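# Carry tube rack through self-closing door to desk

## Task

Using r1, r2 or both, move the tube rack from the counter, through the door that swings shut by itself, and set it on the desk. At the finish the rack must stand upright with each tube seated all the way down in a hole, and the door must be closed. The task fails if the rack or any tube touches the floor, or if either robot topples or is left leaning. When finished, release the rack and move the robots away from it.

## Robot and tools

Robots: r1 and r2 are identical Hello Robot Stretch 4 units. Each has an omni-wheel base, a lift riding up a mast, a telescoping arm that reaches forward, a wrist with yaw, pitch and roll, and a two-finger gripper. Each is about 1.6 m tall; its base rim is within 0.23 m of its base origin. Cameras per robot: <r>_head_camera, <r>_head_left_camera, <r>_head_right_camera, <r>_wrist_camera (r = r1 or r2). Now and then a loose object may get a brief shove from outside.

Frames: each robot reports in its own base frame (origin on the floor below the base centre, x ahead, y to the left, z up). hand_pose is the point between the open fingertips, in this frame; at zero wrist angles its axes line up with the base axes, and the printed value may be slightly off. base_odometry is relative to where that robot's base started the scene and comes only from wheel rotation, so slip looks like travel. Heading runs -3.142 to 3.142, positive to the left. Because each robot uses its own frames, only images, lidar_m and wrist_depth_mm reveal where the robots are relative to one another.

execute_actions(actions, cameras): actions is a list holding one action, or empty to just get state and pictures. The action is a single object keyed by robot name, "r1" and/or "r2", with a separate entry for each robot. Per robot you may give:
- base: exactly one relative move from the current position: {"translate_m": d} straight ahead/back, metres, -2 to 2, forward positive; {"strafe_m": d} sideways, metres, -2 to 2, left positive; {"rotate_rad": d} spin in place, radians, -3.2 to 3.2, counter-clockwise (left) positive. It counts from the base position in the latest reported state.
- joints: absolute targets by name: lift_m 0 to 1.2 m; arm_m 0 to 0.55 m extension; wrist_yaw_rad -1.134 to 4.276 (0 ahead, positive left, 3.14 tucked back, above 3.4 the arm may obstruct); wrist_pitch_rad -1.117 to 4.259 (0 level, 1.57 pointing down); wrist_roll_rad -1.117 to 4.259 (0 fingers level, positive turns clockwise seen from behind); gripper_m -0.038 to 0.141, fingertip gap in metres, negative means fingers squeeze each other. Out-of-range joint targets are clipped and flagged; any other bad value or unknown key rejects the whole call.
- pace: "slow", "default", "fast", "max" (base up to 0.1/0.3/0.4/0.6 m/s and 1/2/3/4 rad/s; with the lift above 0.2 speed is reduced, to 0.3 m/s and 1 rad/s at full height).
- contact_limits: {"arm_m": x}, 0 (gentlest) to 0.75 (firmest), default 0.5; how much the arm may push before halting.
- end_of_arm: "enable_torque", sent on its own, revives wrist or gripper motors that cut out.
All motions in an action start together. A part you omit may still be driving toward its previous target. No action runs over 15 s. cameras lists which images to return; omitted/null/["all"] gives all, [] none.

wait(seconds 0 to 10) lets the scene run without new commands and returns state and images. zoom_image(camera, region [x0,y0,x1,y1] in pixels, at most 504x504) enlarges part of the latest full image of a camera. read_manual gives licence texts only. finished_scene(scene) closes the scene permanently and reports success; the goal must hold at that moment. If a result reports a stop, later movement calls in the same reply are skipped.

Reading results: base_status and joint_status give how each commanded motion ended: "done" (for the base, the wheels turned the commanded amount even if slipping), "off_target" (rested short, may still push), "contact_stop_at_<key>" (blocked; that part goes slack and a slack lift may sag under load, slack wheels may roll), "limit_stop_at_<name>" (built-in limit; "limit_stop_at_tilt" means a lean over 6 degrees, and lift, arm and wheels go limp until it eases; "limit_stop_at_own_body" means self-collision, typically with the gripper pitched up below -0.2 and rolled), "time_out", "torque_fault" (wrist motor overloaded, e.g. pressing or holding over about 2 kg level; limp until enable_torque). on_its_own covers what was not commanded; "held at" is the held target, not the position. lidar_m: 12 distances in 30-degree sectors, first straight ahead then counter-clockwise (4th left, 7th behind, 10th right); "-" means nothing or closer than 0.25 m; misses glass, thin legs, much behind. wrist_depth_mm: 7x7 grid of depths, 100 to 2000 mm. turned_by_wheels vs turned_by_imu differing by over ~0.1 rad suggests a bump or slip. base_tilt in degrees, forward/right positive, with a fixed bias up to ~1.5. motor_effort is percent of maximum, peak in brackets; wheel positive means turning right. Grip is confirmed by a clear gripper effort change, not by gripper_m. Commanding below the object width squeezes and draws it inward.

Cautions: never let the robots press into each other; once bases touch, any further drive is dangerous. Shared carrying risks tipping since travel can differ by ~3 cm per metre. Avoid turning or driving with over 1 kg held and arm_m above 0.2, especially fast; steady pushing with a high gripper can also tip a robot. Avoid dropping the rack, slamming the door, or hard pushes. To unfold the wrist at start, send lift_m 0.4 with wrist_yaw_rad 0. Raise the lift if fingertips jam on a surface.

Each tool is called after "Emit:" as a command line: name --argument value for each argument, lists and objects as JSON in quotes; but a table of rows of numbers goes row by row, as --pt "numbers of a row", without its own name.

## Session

Emit:
execute_actions --actions '[]' --cameras '["r1_head_left_camera","r1_head_right_camera","r2_head_left_camera","r2_head_right_camera","r1_wrist_camera","r2_wrist_camera"]'

Scene clock: 0.00 s.
r1.base_odometry: x=+0.000 y=+0.000 heading=+0.000 (m, m, rad; r1's odometry frame)
r1.turned_by_wheels: +0.000 (rad since the last result)
r1.turned_by_imu: +0.000 (rad since the last result)
r1.base_tilt: forward=-0.2 right=+0.6 (deg)
r1.lidar_m: 1.32 1.43 1.85 1.54 1.54 1.40 1.22 1.22 1.45 2.42 2.43 2.86
r1.base_status: not commanded
r1.joint_positions: lift_m=+0.155 arm_m=+0.000 wrist_yaw_rad=+3.055 wrist_pitch_rad=+0.001 wrist_roll_rad=-0.013 gripper_m=+0.057
r1.joint_status: not commanded
r1.motor_effort: lift_m=+21 arm_m=+0 wrist_yaw_rad=+4 wrist_pitch_rad=-10 wrist_roll_rad=+0 gripper_m=-5 wheel_0=+0 wheel_1=+0 wheel_2=+0 (%)
r1.hand_pose: x=-0.1085 y=+0.1121 z=+0.3326 quat_wxyz=(+0.043, -0.001, -0.007, +0.999) (m; r1's base frame)
r1.wrist_depth_mm: - 142 1336 1397 1499 1576 1537 / - 140 1281 1366 1537 1661 1537 / 110 144 246 1430 1537 1618 1537 / 143 163 1308 1397 1464 1661 1661 / 1205 1255 1308 1464 1464 1618 1499 / 1160 1160 200 1118 200 1060 1025 / 809 788 842 - 809 732 768
r2.base_odometry: x=+0.000 y=+0.000 heading=+0.000 (m, m, rad; r2's odometry frame)
r2.turned_by_wheels: +0.000 (rad since the last result)
r2.turned_by_imu: +0.000 (rad since the last result)
r2.base_tilt: forward=-0.2 right=+0.3 (deg)
r2.lidar_m: 2.18 1.14 1.16 1.42 1.67 1.69 2.20 1.32 2.82 2.56 2.28 2.33
r2.base_status: not commanded
r2.joint_positions: lift_m=+0.227 arm_m=-0.002 wrist_yaw_rad=+3.047 wrist_pitch_rad=+0.010 wrist_roll_rad=+0.006 gripper_m=+0.057
r2.joint_status: not commanded
r2.motor_effort: lift_m=+17 arm_m=-1 wrist_yaw_rad=-1 wrist_pitch_rad=-7 wrist_roll_rad=-1 gripper_m=-2 wheel_0=+0 wheel_1=+0 wheel_2=+1 (%)
r2.hand_pose: x=-0.1095 y=+0.1143 z=+0.4027 quat_wxyz=(+0.047, -0.005, +0.003, +0.999) (m; r2's base frame)
r2.wrist_depth_mm: 136 139 - - - 1618 1430 / 110 139 - - - 1661 1430 / 115 140 - - - 1618 1430 / 137 170 - - - 1618 1430 / - - - - - 1618 1430 / 1281 1499 195 1464 198 1430 1366 / 1025 946 991 110 991 917 976
pictures: r1_head_left_camera, r1_head_right_camera, r1_wrist_camera, r2_head_left_camera, r2_head_right_camera, r2_wrist_camera
Images, in order (width x height): r1_head_left_camera 420x672, r1_head_right_camera 420x672, r1_wrist_camera 616x392, r2_head_left_camera 420x672, r2_head_right_camera 420x672, r2_wrist_camera 616x392.

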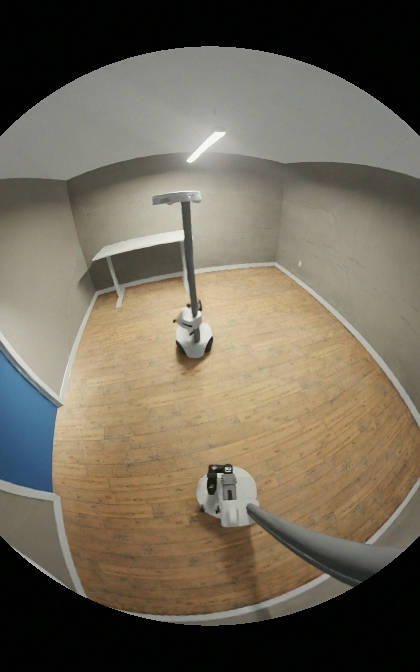

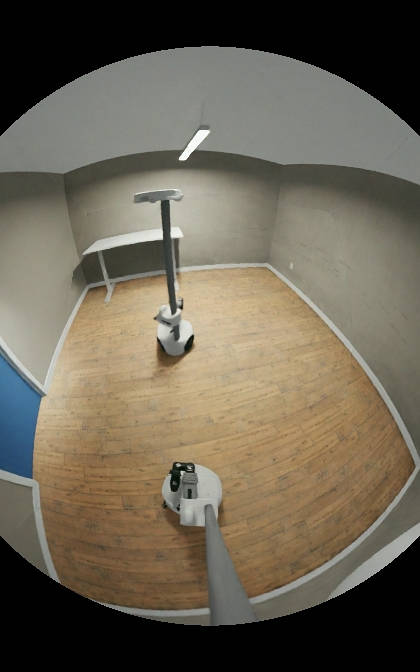

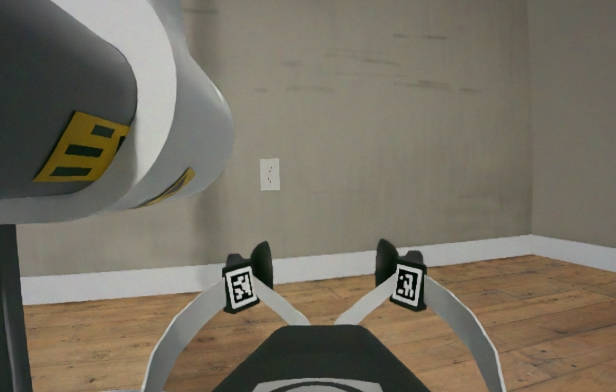

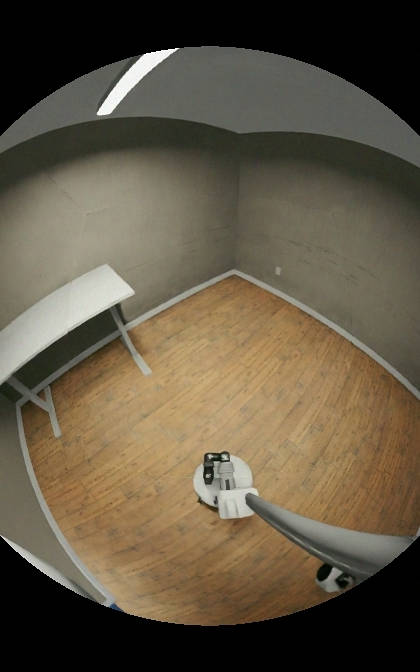

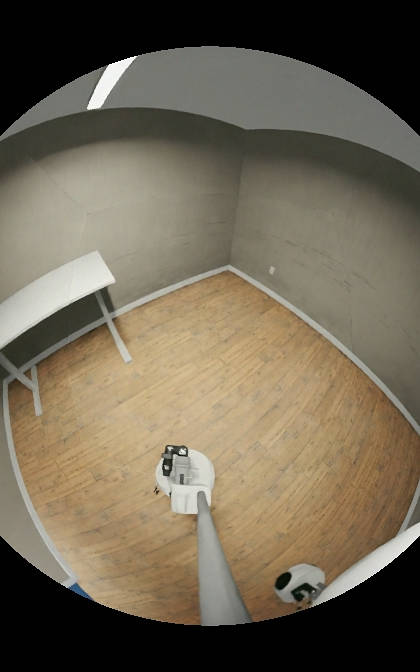

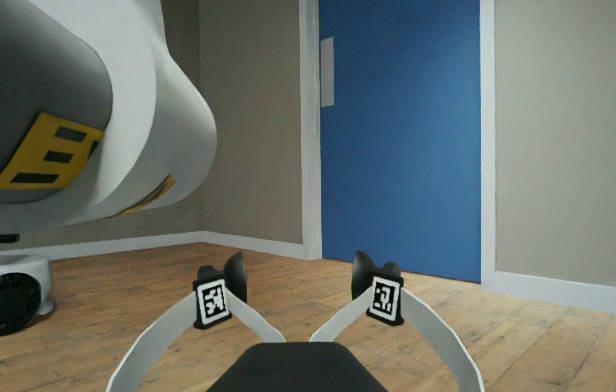

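Emit:
execute_actions --actions '[{"r1":{"base":{"rotate_rad":1.83},"joints":{"lift_m":0.4,"wrist_yaw_rad":3.1}},"r2":{"joints":{"lift_m":0.4,"wrist_yaw_rad":3.1}}}]' --cameras '["r1_head_camera","r1_head_left_camera"]'

Scene clock: 4.07 s.
r1.base_odometry: x=+0.000 y=+0.000 heading=+1.829 (m, m, rad; r1's odometry frame)
r1.turned_by_wheels: +1.829 (rad since the last result)
r1.turned_by_imu: +1.811 (rad since the last result)
r1.base_tilt: forward=-0.2 right=+0.6 (deg)
r1.lidar_m: 1.52 1.61 1.27 1.21 1.27 1.77 2.42 2.56 3.55 1.32 2.17 1.68
r1.base_status: done
r1.joint_positions: lift_m=+0.400 arm_m=+0.000 wrist_yaw_rad=+3.100 wrist_pitch_rad=+0.001 wrist_roll_rad=-0.013 gripper_m=+0.057
r1.joint_status: all done
r1.motor_effort: lift_m=+26(27) arm_m=+0(0) wrist_yaw_rad=+7(5) wrist_pitch_rad=-9(8) wrist_roll_rad=+1(0) gripper_m=-3(3) wheel_0=-2(8) wheel_1=-3(7) wheel_2=-3(9) (%)
r1.hand_pose: x=-0.1132 y=+0.0994 z=+0.5774 quat_wxyz=(+0.021, -0.001, -0.007, +1.000) (m; r1's base frame)
r1.wrist_depth_mm: - 140 - - - - 1576 / - 122 183 - - - 1708 / - 135 192 - - - 1618 / 144 144 - - - - 1708 / - - - - - - 1756 / 1708 1983 198 1863 200 1661 1576 / 1182 1255 1366 - 1336 1205 1205
r2.base_odometry: x=+0.000 y=+0.000 heading=+0.000 (m, m, rad; r2's odometry frame)
r2.turned_by_wheels: +0.000 (rad since the last result)
r2.turned_by_imu: +0.002 (rad since the last result)
r2.base_tilt: forward=-0.2 right=+0.3 (deg)
r2.lidar_m: 2.17 1.14 1.15 1.44 1.65 1.68 2.17 1.34 2.82 2.57 2.31 2.32
r2.base_status: not commanded
r2.joint_positions: lift_m=+0.400 arm_m=-0.002 wrist_yaw_rad=+3.100 wrist_pitch_rad=+0.010 wrist_roll_rad=+0.006 gripper_m=+0.057
r2.joint_status: all done
r2.motor_effort: lift_m=+23(23) arm_m=-1(0) wrist_yaw_rad=+1(2) wrist_pitch_rad=-8(7) wrist_roll_rad=-1(1) gripper_m=-5(4) wheel_0=+0(0) wheel_1=-1(1) wheel_2=+1(1) (%)
r2.hand_pose: x=-0.1152 y=+0.0995 z=+0.5750 quat_wxyz=(+0.021, -0.005, +0.003, +1.000) (m; r2's base frame)
r2.wrist_depth_mm: - 137 - - - 1756 1430 / - 132 - - - 1756 1499 / 107 138 215 - - 1708 1464 / 132 139 - - - 1808 1430 / - - - - - 1756 1499 / 1366 - 193 - 196 1756 1464 / 1229 1308 1397 110 1366 1255 1336
pictures: r1_head_camera, r1_head_left_camera
Images, in order (width x height): r1_head_camera 420x560, r1_head_left_camera 420x672.

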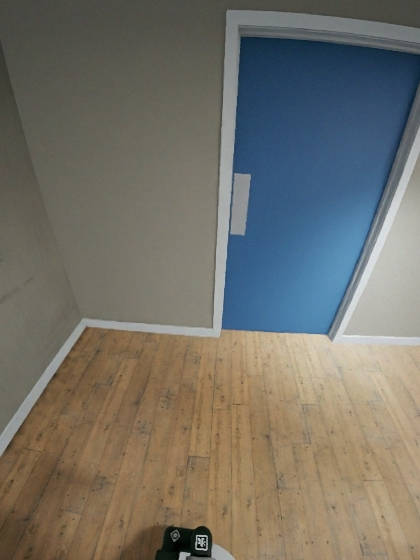

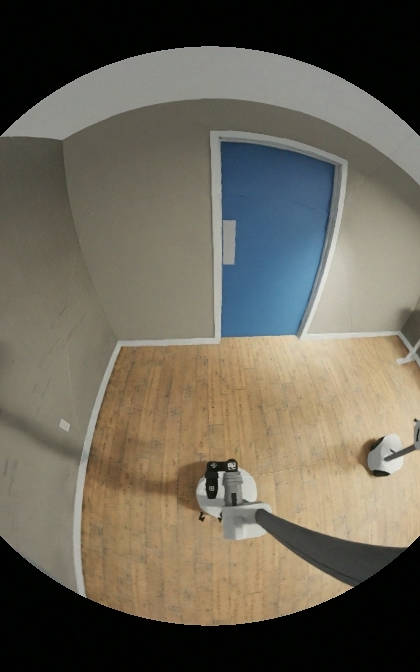

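Emit:
execute_actions --actions '[{"r1":{"base":{"strafe_m":-0.4}}}]' --cameras '[]'

Emit:
execute_actions --actions '[{"r1":{"base":{"rotate_rad":3.1}}}]' --cameras '[]'

Emit:
execute_actions --actions '[{"r1":{"base":{"translate_m":-1.15}}}]' --cameras '["r2_head_left_camera","r1_head_left_camera","r1_wrist_camera"]'

Scene clock: 9.87 s.
r1.base_odometry: x=+0.387 y=+0.102 heading=+1.829 (m, m, rad; r1's odometry frame)
r1.turned_by_wheels: +0.000 (rad since the last result)
r1.turned_by_imu: -0.002 (rad since the last result)
r1.base_tilt: forward=-0.2 right=+0.6 (deg)
r1.lidar_m: 1.57 1.59 1.67 1.61 1.69 2.33 2.43 2.56 1.03 0.92 2.16 1.67
r1.base_status: done
r1.joint_positions: lift_m=+0.400 arm_m=+0.000 wrist_yaw_rad=+3.100 wrist_pitch_rad=+0.001 wrist_roll_rad=-0.013 gripper_m=+0.057
r1.joint_status: not commanded
r1.motor_effort: lift_m=+25(26) arm_m=+0(0) wrist_yaw_rad=+4(5) wrist_pitch_rad=-6(7) wrist_roll_rad=+0(0) gripper_m=-3(4) wheel_0=+2(10) wheel_1=+0(9) wheel_2=+0(4) (%)
r1.hand_pose: x=-0.1132 y=+0.0994 z=+0.5774 quat_wxyz=(+0.021, -0.001, -0.007, +1.000) (m; r1's base frame)
r1.wrist_depth_mm: - 140 - - - - - / - 122 183 - - - - / - 135 191 - - - - / 144 144 - - - - - / - - - - - - - / 1708 1808 199 1808 200 1661 1661 / 1205 1255 1366 - 1281 1205 1205
r2.base_odometry: x=+0.000 y=+0.000 heading=+0.000 (m, m, rad; r2's odometry frame)
r2.turned_by_wheels: +0.000 (rad since the last result)
r2.turned_by_imu: +0.002 (rad since the last result)
r2.base_tilt: forward=-0.2 right=+0.4 (deg)
r2.lidar_m: 2.17 1.13 1.15 1.42 1.67 1.67 2.15 0.95 2.81 2.54 2.29 2.30
r2.base_status: not commanded
r2.joint_positions: lift_m=+0.400 arm_m=-0.002 wrist_yaw_rad=+3.100 wrist_pitch_rad=+0.010 wrist_roll_rad=+0.006 gripper_m=+0.057
r2.joint_status: not commanded
r2.motor_effort: lift_m=+23(23) arm_m=+0(0) wrist_yaw_rad=-1(1) wrist_pitch_rad=-7(7) wrist_roll_rad=-1(1) gripper_m=-2(3) wheel_0=+0(0) wheel_1=+0(1) wheel_2=+1(1) (%)
r2.hand_pose: x=-0.1152 y=+0.0995 z=+0.5750 quat_wxyz=(+0.021, -0.005, +0.003, +1.000) (m; r2's base frame)
r2.wrist_depth_mm: - 137 - - - 1708 1464 / - 132 - - - 1756 1430 / 107 138 215 - - 1808 1430 / 132 139 - - - 1756 1464 / - - - - - 1808 1464 / - - 195 - 197 1756 1430 / 960 1042 1397 110 1336 1255 1336
pictures: none
No camera images: the call's "cameras" was empty. Leave "cameras" out to get every camera's image.

Scene clock: 12.70 s.
r1.base_odometry: x=+0.387 y=+0.102 heading=-1.354 (m, m, rad; r1's odometry frame)
r1.turned_by_wheels: +3.099 (rad since the last result)
r1.turned_by_imu: +3.070 (rad since the last result)
r1.base_tilt: forward=-0.2 right=+0.6 (deg)
r1.lidar_m: 2.43 2.52 3.25 0.92 2.29 1.67 1.61 1.57 1.68 1.61 1.67 2.22
r1.base_status: done
r1.joint_positions: lift_m=+0.400 arm_m=+0.000 wrist_yaw_rad=+3.100 wrist_pitch_rad=+0.001 wrist_roll_rad=-0.013 gripper_m=+0.057
r1.joint_status: not commanded
r1.motor_effort: lift_m=+25(25) arm_m=+0(0) wrist_yaw_rad=+5(5) wrist_pitch_rad=-8(9) wrist_roll_rad=+1(0) gripper_m=-4(5) wheel_0=-3(7) wheel_1=-3(8) wheel_2=-1(14) (%)
r1.hand_pose: x=-0.1132 y=+0.0994 z=+0.5774 quat_wxyz=(+0.021, -0.001, -0.007, +1.000) (m; r1's base frame)
r1.wrist_depth_mm: - 141 1708 1708 1618 1661 1708 / - 122 183 1708 1708 1708 1708 / - 135 191 1708 1808 1708 1661 / 144 145 1708 1756 1708 1661 1661 / 1708 1661 1708 1808 1708 1708 1756 / 1618 1661 200 1756 200 1708 1661 / 1182 1281 1366 - 1366 1205 1229
r2.base_odometry: x=+0.000 y=+0.000 heading=+0.000 (m, m, rad; r2's odometry frame)
r2.turned_by_wheels: +0.000 (rad since the last result)
r2.turned_by_imu: +0.001 (rad since the last result)
r2.base_tilt: forward=-0.2 right=+0.3 (deg)
r2.lidar_m: 2.16 1.13 1.14 1.41 1.66 1.69 2.17 0.93 2.83 2.57 2.31 2.32
r2.base_status: not commanded
r2.joint_positions: lift_m=+0.400 arm_m=-0.002 wrist_yaw_rad=+3.100 wrist_pitch_rad=+0.010 wrist_roll_rad=+0.006 gripper_m=+0.057
r2.joint_status: not commanded
r2.motor_effort: lift_m=+23(23) arm_m=-1(1) wrist_yaw_rad=-1(1) wrist_pitch_rad=-7(8) wrist_roll_rad=+0(1) gripper_m=-4(7) wheel_0=+0(0) wheel_1=+0(1) wheel_2=+1(1) (%)
r2.hand_pose: x=-0.1152 y=+0.0995 z=+0.5750 quat_wxyz=(+0.021, -0.005, +0.003, +1.000) (m; r2's base frame)
r2.wrist_depth_mm: - 137 - - - 1756 1464 / - 132 - - - 1756 1430 / 107 138 214 - - 1756 1430 / 132 139 - - - 1808 1430 / - - - - - 1708 1464 / 1921 - 194 - 198 1708 1430 / 960 1078 1397 110 1366 1281 1336
pictures: none
No camera images: the call's "cameras" was empty. Leave "cameras" out to get every camera's image.

Scene clock: 18.00 s.
r1.base_odometry: x=+0.140 y=+1.225 heading=-1.354 (m, m, rad; r1's odometry frame)
r1.turned_by_wheels: +0.000 (rad since the last result)
r1.turned_by_imu: +0.001 (rad since the last result)
r1.base_tilt: forward=-0.2 right=+0.6 (deg)
r1.lidar_m: 3.58 1.46 1.48 1.82 0.70 0.50 0.46 0.47 0.58 1.44 1.72 2.28
r1.base_status: done
r1.joint_positions: lift_m=+0.400 arm_m=+0.000 wrist_yaw_rad=+3.100 wrist_pitch_rad=+0.001 wrist_roll_rad=-0.013 gripper_m=+0.057
r1.joint_status: not commanded
r1.motor_effort: lift_m=+25(25) arm_m=+0(0) wrist_yaw_rad=+5(5) wrist_pitch_rad=-9(7) wrist_roll_rad=+0(2) gripper_m=-1(2) wheel_0=-1(7) wheel_1=-1(6) wheel_2=+0(13) (%)
r1.hand_pose: x=-0.1132 y=+0.0994 z=+0.5774 quat_wxyz=(+0.021, -0.001, -0.007, +1.000) (m; r1's base frame)
r1.wrist_depth_mm: - 140 591 603 609 609 609 / - 122 183 609 615 615 621 / - 135 191 609 615 621 627 / 144 144 603 615 621 627 627 / 597 615 609 627 621 621 634 / 603 609 200 621 200 634 640 / 609 609 621 - 627 634 634
r2.base_odometry: x=+0.000 y=+0.000 heading=+0.000 (m, m, rad; r2's odometry frame)
r2.turned_by_wheels: +0.000 (rad since the last result)
r2.turned_by_imu: +0.002 (rad since the last result)
r2.base_tilt: forward=-0.3 right=+0.3 (deg)
r2.lidar_m: 2.17 1.14 1.16 1.43 1.66 1.57 1.47 2.78 2.81 2.57 2.31 2.32
r2.base_status: not commanded
r2.joint_positions: lift_m=+0.400 arm_m=-0.002 wrist_yaw_rad=+3.100 wrist_pitch_rad=+0.010 wrist_roll_rad=+0.006 gripper_m=+0.057
r2.joint_status: not commanded
r2.motor_effort: lift_m=+23(23) arm_m=-1(1) wrist_yaw_rad=-1(3) wrist_pitch_rad=-7(7) wrist_roll_rad=-1(0) gripper_m=-3(4) wheel_0=+0(0) wheel_1=+0(0) wheel_2=+1(0) (%)
r2.hand_pose: x=-0.1152 y=+0.0995 z=+0.5750 quat_wxyz=(+0.021, -0.005, +0.003, +1.000) (m; r2's base frame)
r2.wrist_depth_mm: - 137 - - - 1708 1464 / - 132 - - - 1708 1430 / 107 138 214 - - 1756 1464 / 132 139 - - - 1808 1430 / - - - - - 1756 1464 / - - 195 1618 197 1708 1430 / 1366 1308 1366 110 1336 1255 1308
pictures: r1_head_left_camera, r1_wrist_camera, r2_head_left_camera
Images, in order (width x height): r1_head_left_camera 420x672, r1_wrist_camera 616x392, r2_head_left_camera 420x672.

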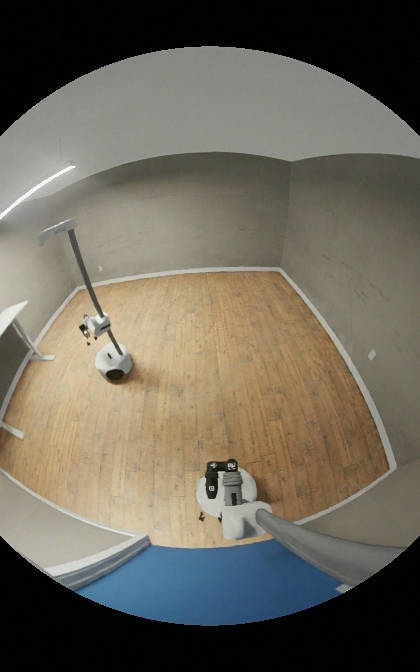

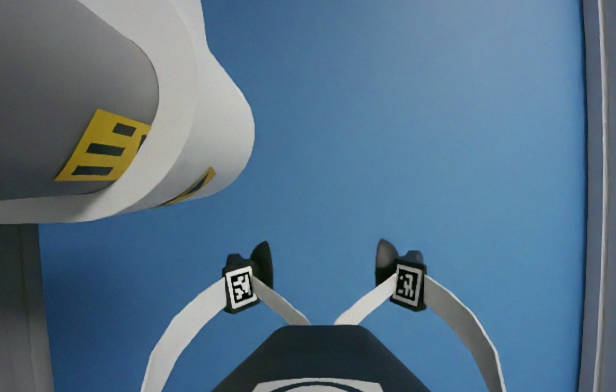

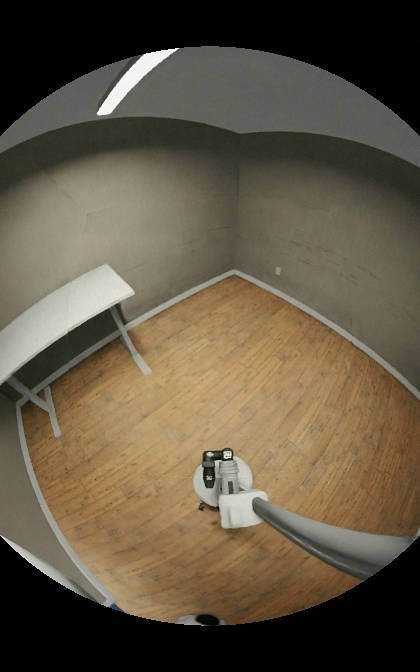

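Emit:
execute_actions --actions '[{"r1":{"base":{"rotate_rad":0.07}}}]' --cameras '[]'

Emit:
execute_actions --actions '[{"r1":{"base":{"strafe_m":-0.1}}}]' --cameras '["r1_wrist_camera","r2_head_left_camera"]'

Emit:
execute_actions --actions '[{"r1":{"base":{"translate_m":-0.75},"pace":"slow"},"r2":{"base":{"rotate_rad":2.6}}}]' --cameras '["r1_head_left_camera","r1_head_right_camera","r2_head_camera"]'

Scene clock: 21.83 s.
r1.base_odometry: x=+0.140 y=+1.225 heading=-1.285 (m, m, rad; r1's odometry frame)
r1.turned_by_wheels: +0.069 (rad since the last result)
r1.turned_by_imu: +0.067 (rad since the last result)
r1.base_tilt: forward=-0.2 right=+0.6 (deg)
r1.lidar_m: 3.58 1.45 1.59 1.41 0.66 0.48 0.47 0.51 0.60 1.64 1.74 2.46
r1.base_status: done
r1.joint_positions: lift_m=+0.400 arm_m=+0.000 wrist_yaw_rad=+3.100 wrist_pitch_rad=+0.001 wrist_roll_rad=-0.013 gripper_m=+0.057
r1.joint_status: not commanded
r1.motor_effort: lift_m=+25(25) arm_m=+0(0) wrist_yaw_rad=+5(4) wrist_pitch_rad=-8(9) wrist_roll_rad=+0(1) gripper_m=-5(4) wheel_0=-3(4) wheel_1=-3(4) wheel_2=-1(2) (%)
r1.hand_pose: x=-0.1132 y=+0.0994 z=+0.5774 quat_wxyz=(+0.021, -0.001, -0.007, +1.000) (m; r1's base frame)
r1.wrist_depth_mm: - 140 603 591 585 585 574 / - 122 184 591 597 585 580 / - 135 192 603 597 585 591 / 144 145 615 609 603 597 585 / 621 621 609 615 603 609 603 / 627 627 200 609 200 603 609 / 634 627 627 - 615 609 603
r2.base_odometry: x=+0.000 y=+0.000 heading=+0.000 (m, m, rad; r2's odometry frame)
r2.turned_by_wheels: +0.000 (rad since the last result)
r2.turned_by_imu: +0.001 (rad since the last result)
r2.base_tilt: forward=-0.1 right=+0.3 (deg)
r2.lidar_m: 2.16 1.13 1.15 1.44 1.67 1.60 1.46 2.80 2.82 2.56 2.31 2.33
r2.base_status: not commanded
r2.joint_positions: lift_m=+0.400 arm_m=-0.002 wrist_yaw_rad=+3.100 wrist_pitch_rad=+0.010 wrist_roll_rad=+0.006 gripper_m=+0.057
r2.joint_status: not commanded
r2.motor_effort: lift_m=+23(23) arm_m=-1(1) wrist_yaw_rad=+2(1) wrist_pitch_rad=-7(8) wrist_roll_rad=+0(1) gripper_m=-3(2) wheel_0=+0(0) wheel_1=+0(1) wheel_2=+1(1) (%)
r2.hand_pose: x=-0.1152 y=+0.0995 z=+0.5750 quat_wxyz=(+0.021, -0.005, +0.003, +1.000) (m; r2's base frame)
r2.wrist_depth_mm: - 137 - - - 1756 1397 / - 132 - - - 1756 1464 / 107 138 215 - - 1756 1430 / 132 139 - - - 1808 1430 / - - - - - 1756 1464 / - - 195 1576 197 1708 1499 / 1397 1281 1366 110 1366 1281 1366
pictures: none
No camera images: the call's "cameras" was empty. Leave "cameras" out to get every camera's image.

Scene clock: 23.30 s.
r1.base_odometry: x=+0.044 y=+1.197 heading=-1.285 (m, m, rad; r1's odometry frame)
r1.turned_by_wheels: +0.000 (rad since the last result)
r1.turned_by_imu: +0.000 (rad since the last result)
r1.base_tilt: forward=-0.1 right=+0.6 (deg)
r1.lidar_m: 3.56 1.54 1.58 1.41 0.67 0.49 0.47 0.49 0.62 1.56 1.63 2.32
r1.base_status: done
r1.joint_positions: lift_m=+0.400 arm_m=+0.000 wrist_yaw_rad=+3.100 wrist_pitch_rad=+0.001 wrist_roll_rad=-0.013 gripper_m=+0.057
r1.joint_status: not commanded
r1.motor_effort: lift_m=+25(25) arm_m=+0(0) wrist_yaw_rad=+4(4) wrist_pitch_rad=-8(9) wrist_roll_rad=+1(0) gripper_m=-3(3) wheel_0=+2(8) wheel_1=-1(10) wheel_2=+0(0) (%)
r1.hand_pose: x=-0.1132 y=+0.0994 z=+0.5774 quat_wxyz=(+0.021, -0.001, -0.007, +1.000) (m; r1's base frame)
r1.wrist_depth_mm: - 141 603 597 591 585 591 / - 122 183 597 603 597 591 / - 135 193 603 597 597 597 / 144 144 603 615 609 597 597 / 569 621 615 615 603 609 603 / 559 627 200 621 200 603 603 / 554 634 634 - 621 615 609
r2.base_odometry: x=+0.000 y=+0.000 heading=+0.000 (m, m, rad; r2's odometry frame)
r2.turned_by_wheels: +0.000 (rad since the last result)
r2.turned_by_imu: +0.001 (rad since the last result)
r2.base_tilt: forward=-0.2 right=+0.2 (deg)
r2.lidar_m: 2.17 1.13 1.15 1.44 1.68 1.69 1.54 2.79 2.82 2.55 2.30 2.31
r2.base_status: not commanded
r2.joint_positions: lift_m=+0.400 arm_m=-0.002 wrist_yaw_rad=+3.100 wrist_pitch_rad=+0.010 wrist_roll_rad=+0.006 gripper_m=+0.057
r2.joint_status: not commanded
r2.motor_effort: lift_m=+23(23) arm_m=-1(1) wrist_yaw_rad=+0(2) wrist_pitch_rad=-7(7) wrist_roll_rad=-1(1) gripper_m=-5(6) wheel_0=+0(0) wheel_1=-1(0) wheel_2=+1(1) (%)
r2.hand_pose: x=-0.1152 y=+0.0995 z=+0.5750 quat_wxyz=(+0.021, -0.005, +0.003, +1.000) (m; r2's base frame)
r2.wrist_depth_mm: - 137 - - - 1808 1430 / - 132 - - - 1808 1430 / 107 138 216 - - 1756 1397 / 132 139 - - - 1708 1430 / - - - - - 1756 1499 / - - 195 1708 197 1756 1430 / 1397 1308 1430 110 1366 1255 1336
pictures: r1_wrist_camera, r2_head_left_camera
Images, in order (width x height): r1_wrist_camera 616x392, r2_head_left_camera 420x672.

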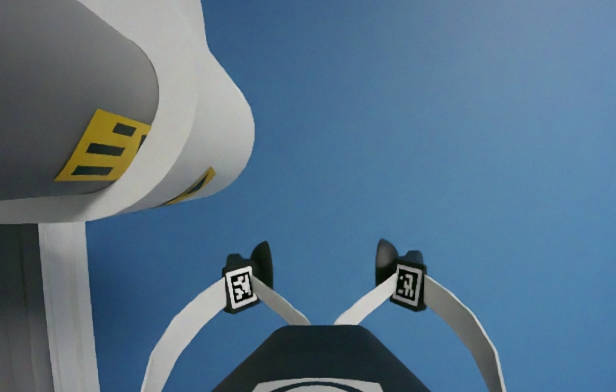

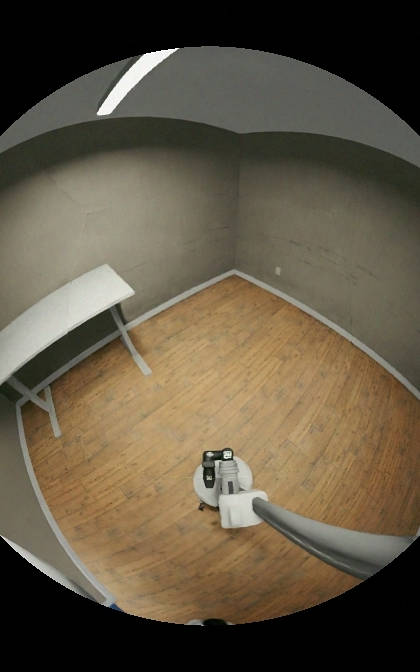

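Scene clock: 32.10 s.
r1.base_odometry: x=-0.167 y=+1.916 heading=-1.286 (m, m, rad; r1's odometry frame)
r1.turned_by_wheels: -0.001 (rad since the last result)
r1.turned_by_imu: -0.105 (rad since the last result)
r1.base_tilt: forward=+0.1 right=+0.8 (deg)
r1.lidar_m: 4.29 2.09 0.70 0.28 0.25 - 0.25 0.28 1.67 0.97 0.34 0.41
r1.base_status: done
r1.joint_positions: lift_m=+0.400 arm_m=+0.000 wrist_yaw_rad=+3.100 wrist_pitch_rad=+0.001 wrist_roll_rad=-0.013 gripper_m=+0.057
r1.joint_status: not commanded
r1.motor_effort: lift_m=+25(25) arm_m=+0(0) wrist_yaw_rad=+5(4) wrist_pitch_rad=-10(7) wrist_roll_rad=+0(1) gripper_m=-6(5) wheel_0=-16(16) wheel_1=-7(28) wheel_2=+13(20) (%)
r1.hand_pose: x=-0.1132 y=+0.0994 z=+0.5775 quat_wxyz=(+0.021, -0.001, -0.007, +1.000) (m; r1's base frame)
r1.wrist_depth_mm: - 141 324 291 256 229 211 / - 122 183 294 258 230 213 / - 135 191 296 262 232 214 / 144 144 330 298 263 235 216 / - 418 351 297 255 236 218 / 1756 427 200 293 200 230 218 / 1205 433 364 - 259 230 220
r2.base_odometry: x=+0.000 y=+0.000 heading=+2.600 (m, m, rad; r2's odometry frame)
r2.turned_by_wheels: +2.600 (rad since the last result)
r2.turned_by_imu: +2.665 (rad since the last result)
r2.base_tilt: forward=-0.2 right=+0.3 (deg)
r2.lidar_m: 1.69 2.22 2.77 2.79 2.56 2.30 2.32 2.18 1.15 1.16 1.45 1.67
r2.base_status: done
r2.joint_positions: lift_m=+0.400 arm_m=-0.002 wrist_yaw_rad=+3.100 wrist_pitch_rad=+0.010 wrist_roll_rad=+0.006 gripper_m=+0.057
r2.joint_status: not commanded
r2.motor_effort: lift_m=+21(23) arm_m=-1(1) wrist_yaw_rad=+0(1) wrist_pitch_rad=-7(8) wrist_roll_rad=+0(0) gripper_m=-4(4) wheel_0=-1(6) wheel_1=-1(9) wheel_2=+0(10) (%)
r2.hand_pose: x=-0.1152 y=+0.0995 z=+0.5751 quat_wxyz=(+0.021, -0.005, +0.003, +1.000) (m; r2's base frame)
r2.wrist_depth_mm: - 137 - - - - - / - 132 - - - - - / 107 138 214 - - - - / 132 139 - - - - - / - - - - - - - / - - 193 - 196 1921 - / 1366 1281 1397 110 1397 1308 1336
pictures: r1_head_left_camera, r1_head_right_camera, r2_head_camera
Images, in order (width x height): r1_head_left_camera 420x672, r1_head_right_camera 420x672, r2_head_camera 420x560.

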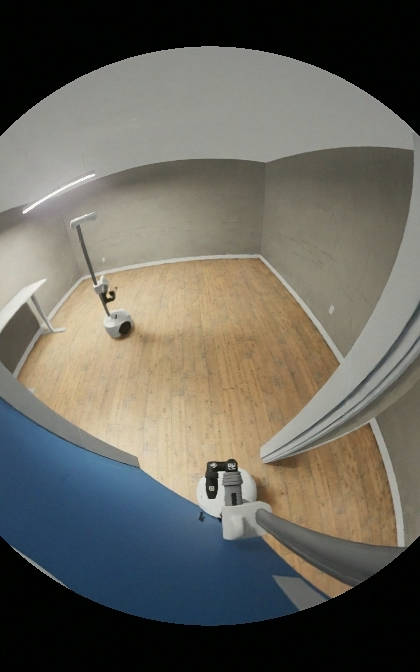

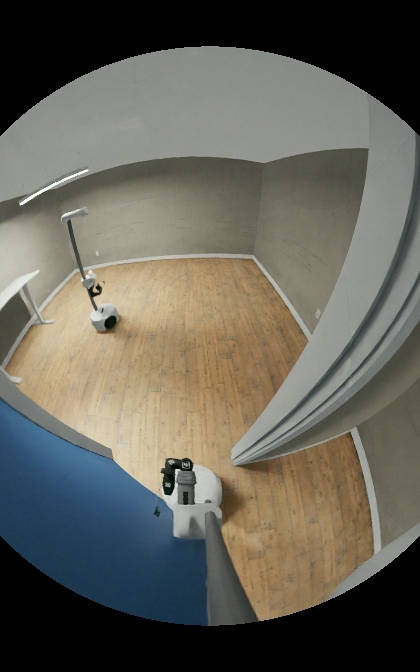

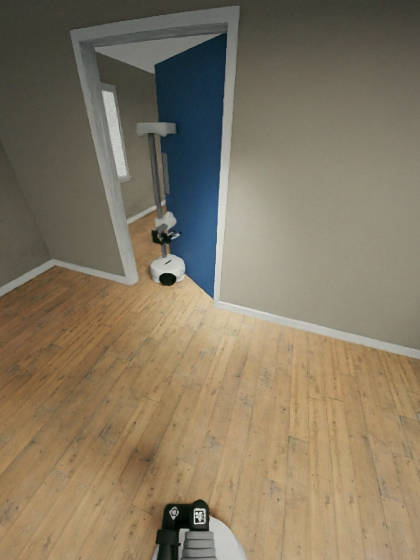

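Emit:
execute_actions --actions '[{"r1":{"base":{"translate_m":-0.4},"pace":"slow"}}]' --cameras '["r1_head_left_camera"]'

Emit:
execute_actions --actions '[{"r1":{"base":{"strafe_m":0.45},"pace":"slow"}}]' --cameras '["r1_head_left_camera","r2_head_camera"]'

Scene clock: 40.87 s.
r1.base_odometry: x=-0.279 y=+2.300 heading=-1.286 (m, m, rad; r1's odometry frame)
r1.turned_by_wheels: -0.001 (rad since the last result)
r1.turned_by_imu: -0.188 (rad since the last result)
r1.base_tilt: forward=-0.2 right=+0.6 (deg)
r1.lidar_m: 3.51 2.34 0.38 0.25 - 0.25 0.25 3.41 1.96 1.70 1.05 0.67
r1.base_status: done
r1.joint_positions: lift_m=+0.400 arm_m=+0.000 wrist_yaw_rad=+3.100 wrist_pitch_rad=+0.001 wrist_roll_rad=-0.013 gripper_m=+0.057
r1.joint_status: not commanded
r1.motor_effort: lift_m=+25(24) arm_m=+0(0) wrist_yaw_rad=+4(2) wrist_pitch_rad=-7(8) wrist_roll_rad=+0(1) gripper_m=-2(3) wheel_0=-11(19) wheel_1=-9(14) wheel_2=+7(19) (%)
r1.hand_pose: x=-0.1132 y=+0.0994 z=+0.5775 quat_wxyz=(+0.021, -0.001, -0.007, +1.000) (m; r1's base frame)
r1.wrist_depth_mm: - 140 392 324 258 214 - / - 122 183 327 260 216 190 / - 135 191 330 265 218 193 / 144 144 404 334 266 220 195 / - - 455 327 253 222 196 / 1661 1863 201 319 202 212 196 / 1182 1281 842 - 256 213 197
r2.base_odometry: x=+0.000 y=+0.000 heading=+2.600 (m, m, rad; r2's odometry frame)
r2.turned_by_wheels: +0.000 (rad since the last result)
r2.turned_by_imu: +0.003 (rad since the last result)
r2.base_tilt: forward=-0.2 right=+0.3 (deg)
r2.lidar_m: 1.69 2.26 2.76 2.79 2.55 2.31 2.33 2.17 1.15 1.16 1.46 1.67
r2.base_status: not commanded
r2.joint_positions: lift_m=+0.400 arm_m=-0.002 wrist_yaw_rad=+3.100 wrist_pitch_rad=+0.010 wrist_roll_rad=+0.006 gripper_m=+0.057
r2.joint_status: not commanded
r2.motor_effort: lift_m=+21(21) arm_m=-1(1) wrist_yaw_rad=+0(0) wrist_pitch_rad=-7(7) wrist_roll_rad=+0(0) gripper_m=-2(3) wheel_0=+0(0) wheel_1=-1(1) wheel_2=+1(1) (%)
r2.hand_pose: x=-0.1152 y=+0.0995 z=+0.5751 quat_wxyz=(+0.021, -0.005, +0.003, +1.000) (m; r2's base frame)
r2.wrist_depth_mm: - 137 - - - - - / - 132 - - - - - / 107 138 214 - - - - / 132 139 - - - - - / - - - - - - - / - - 195 - 198 1983 1921 / 1397 1281 1366 110 1366 1229 1281
pictures: r1_head_left_camera
Images, in order (width x height): r1_head_left_camera 420x672.

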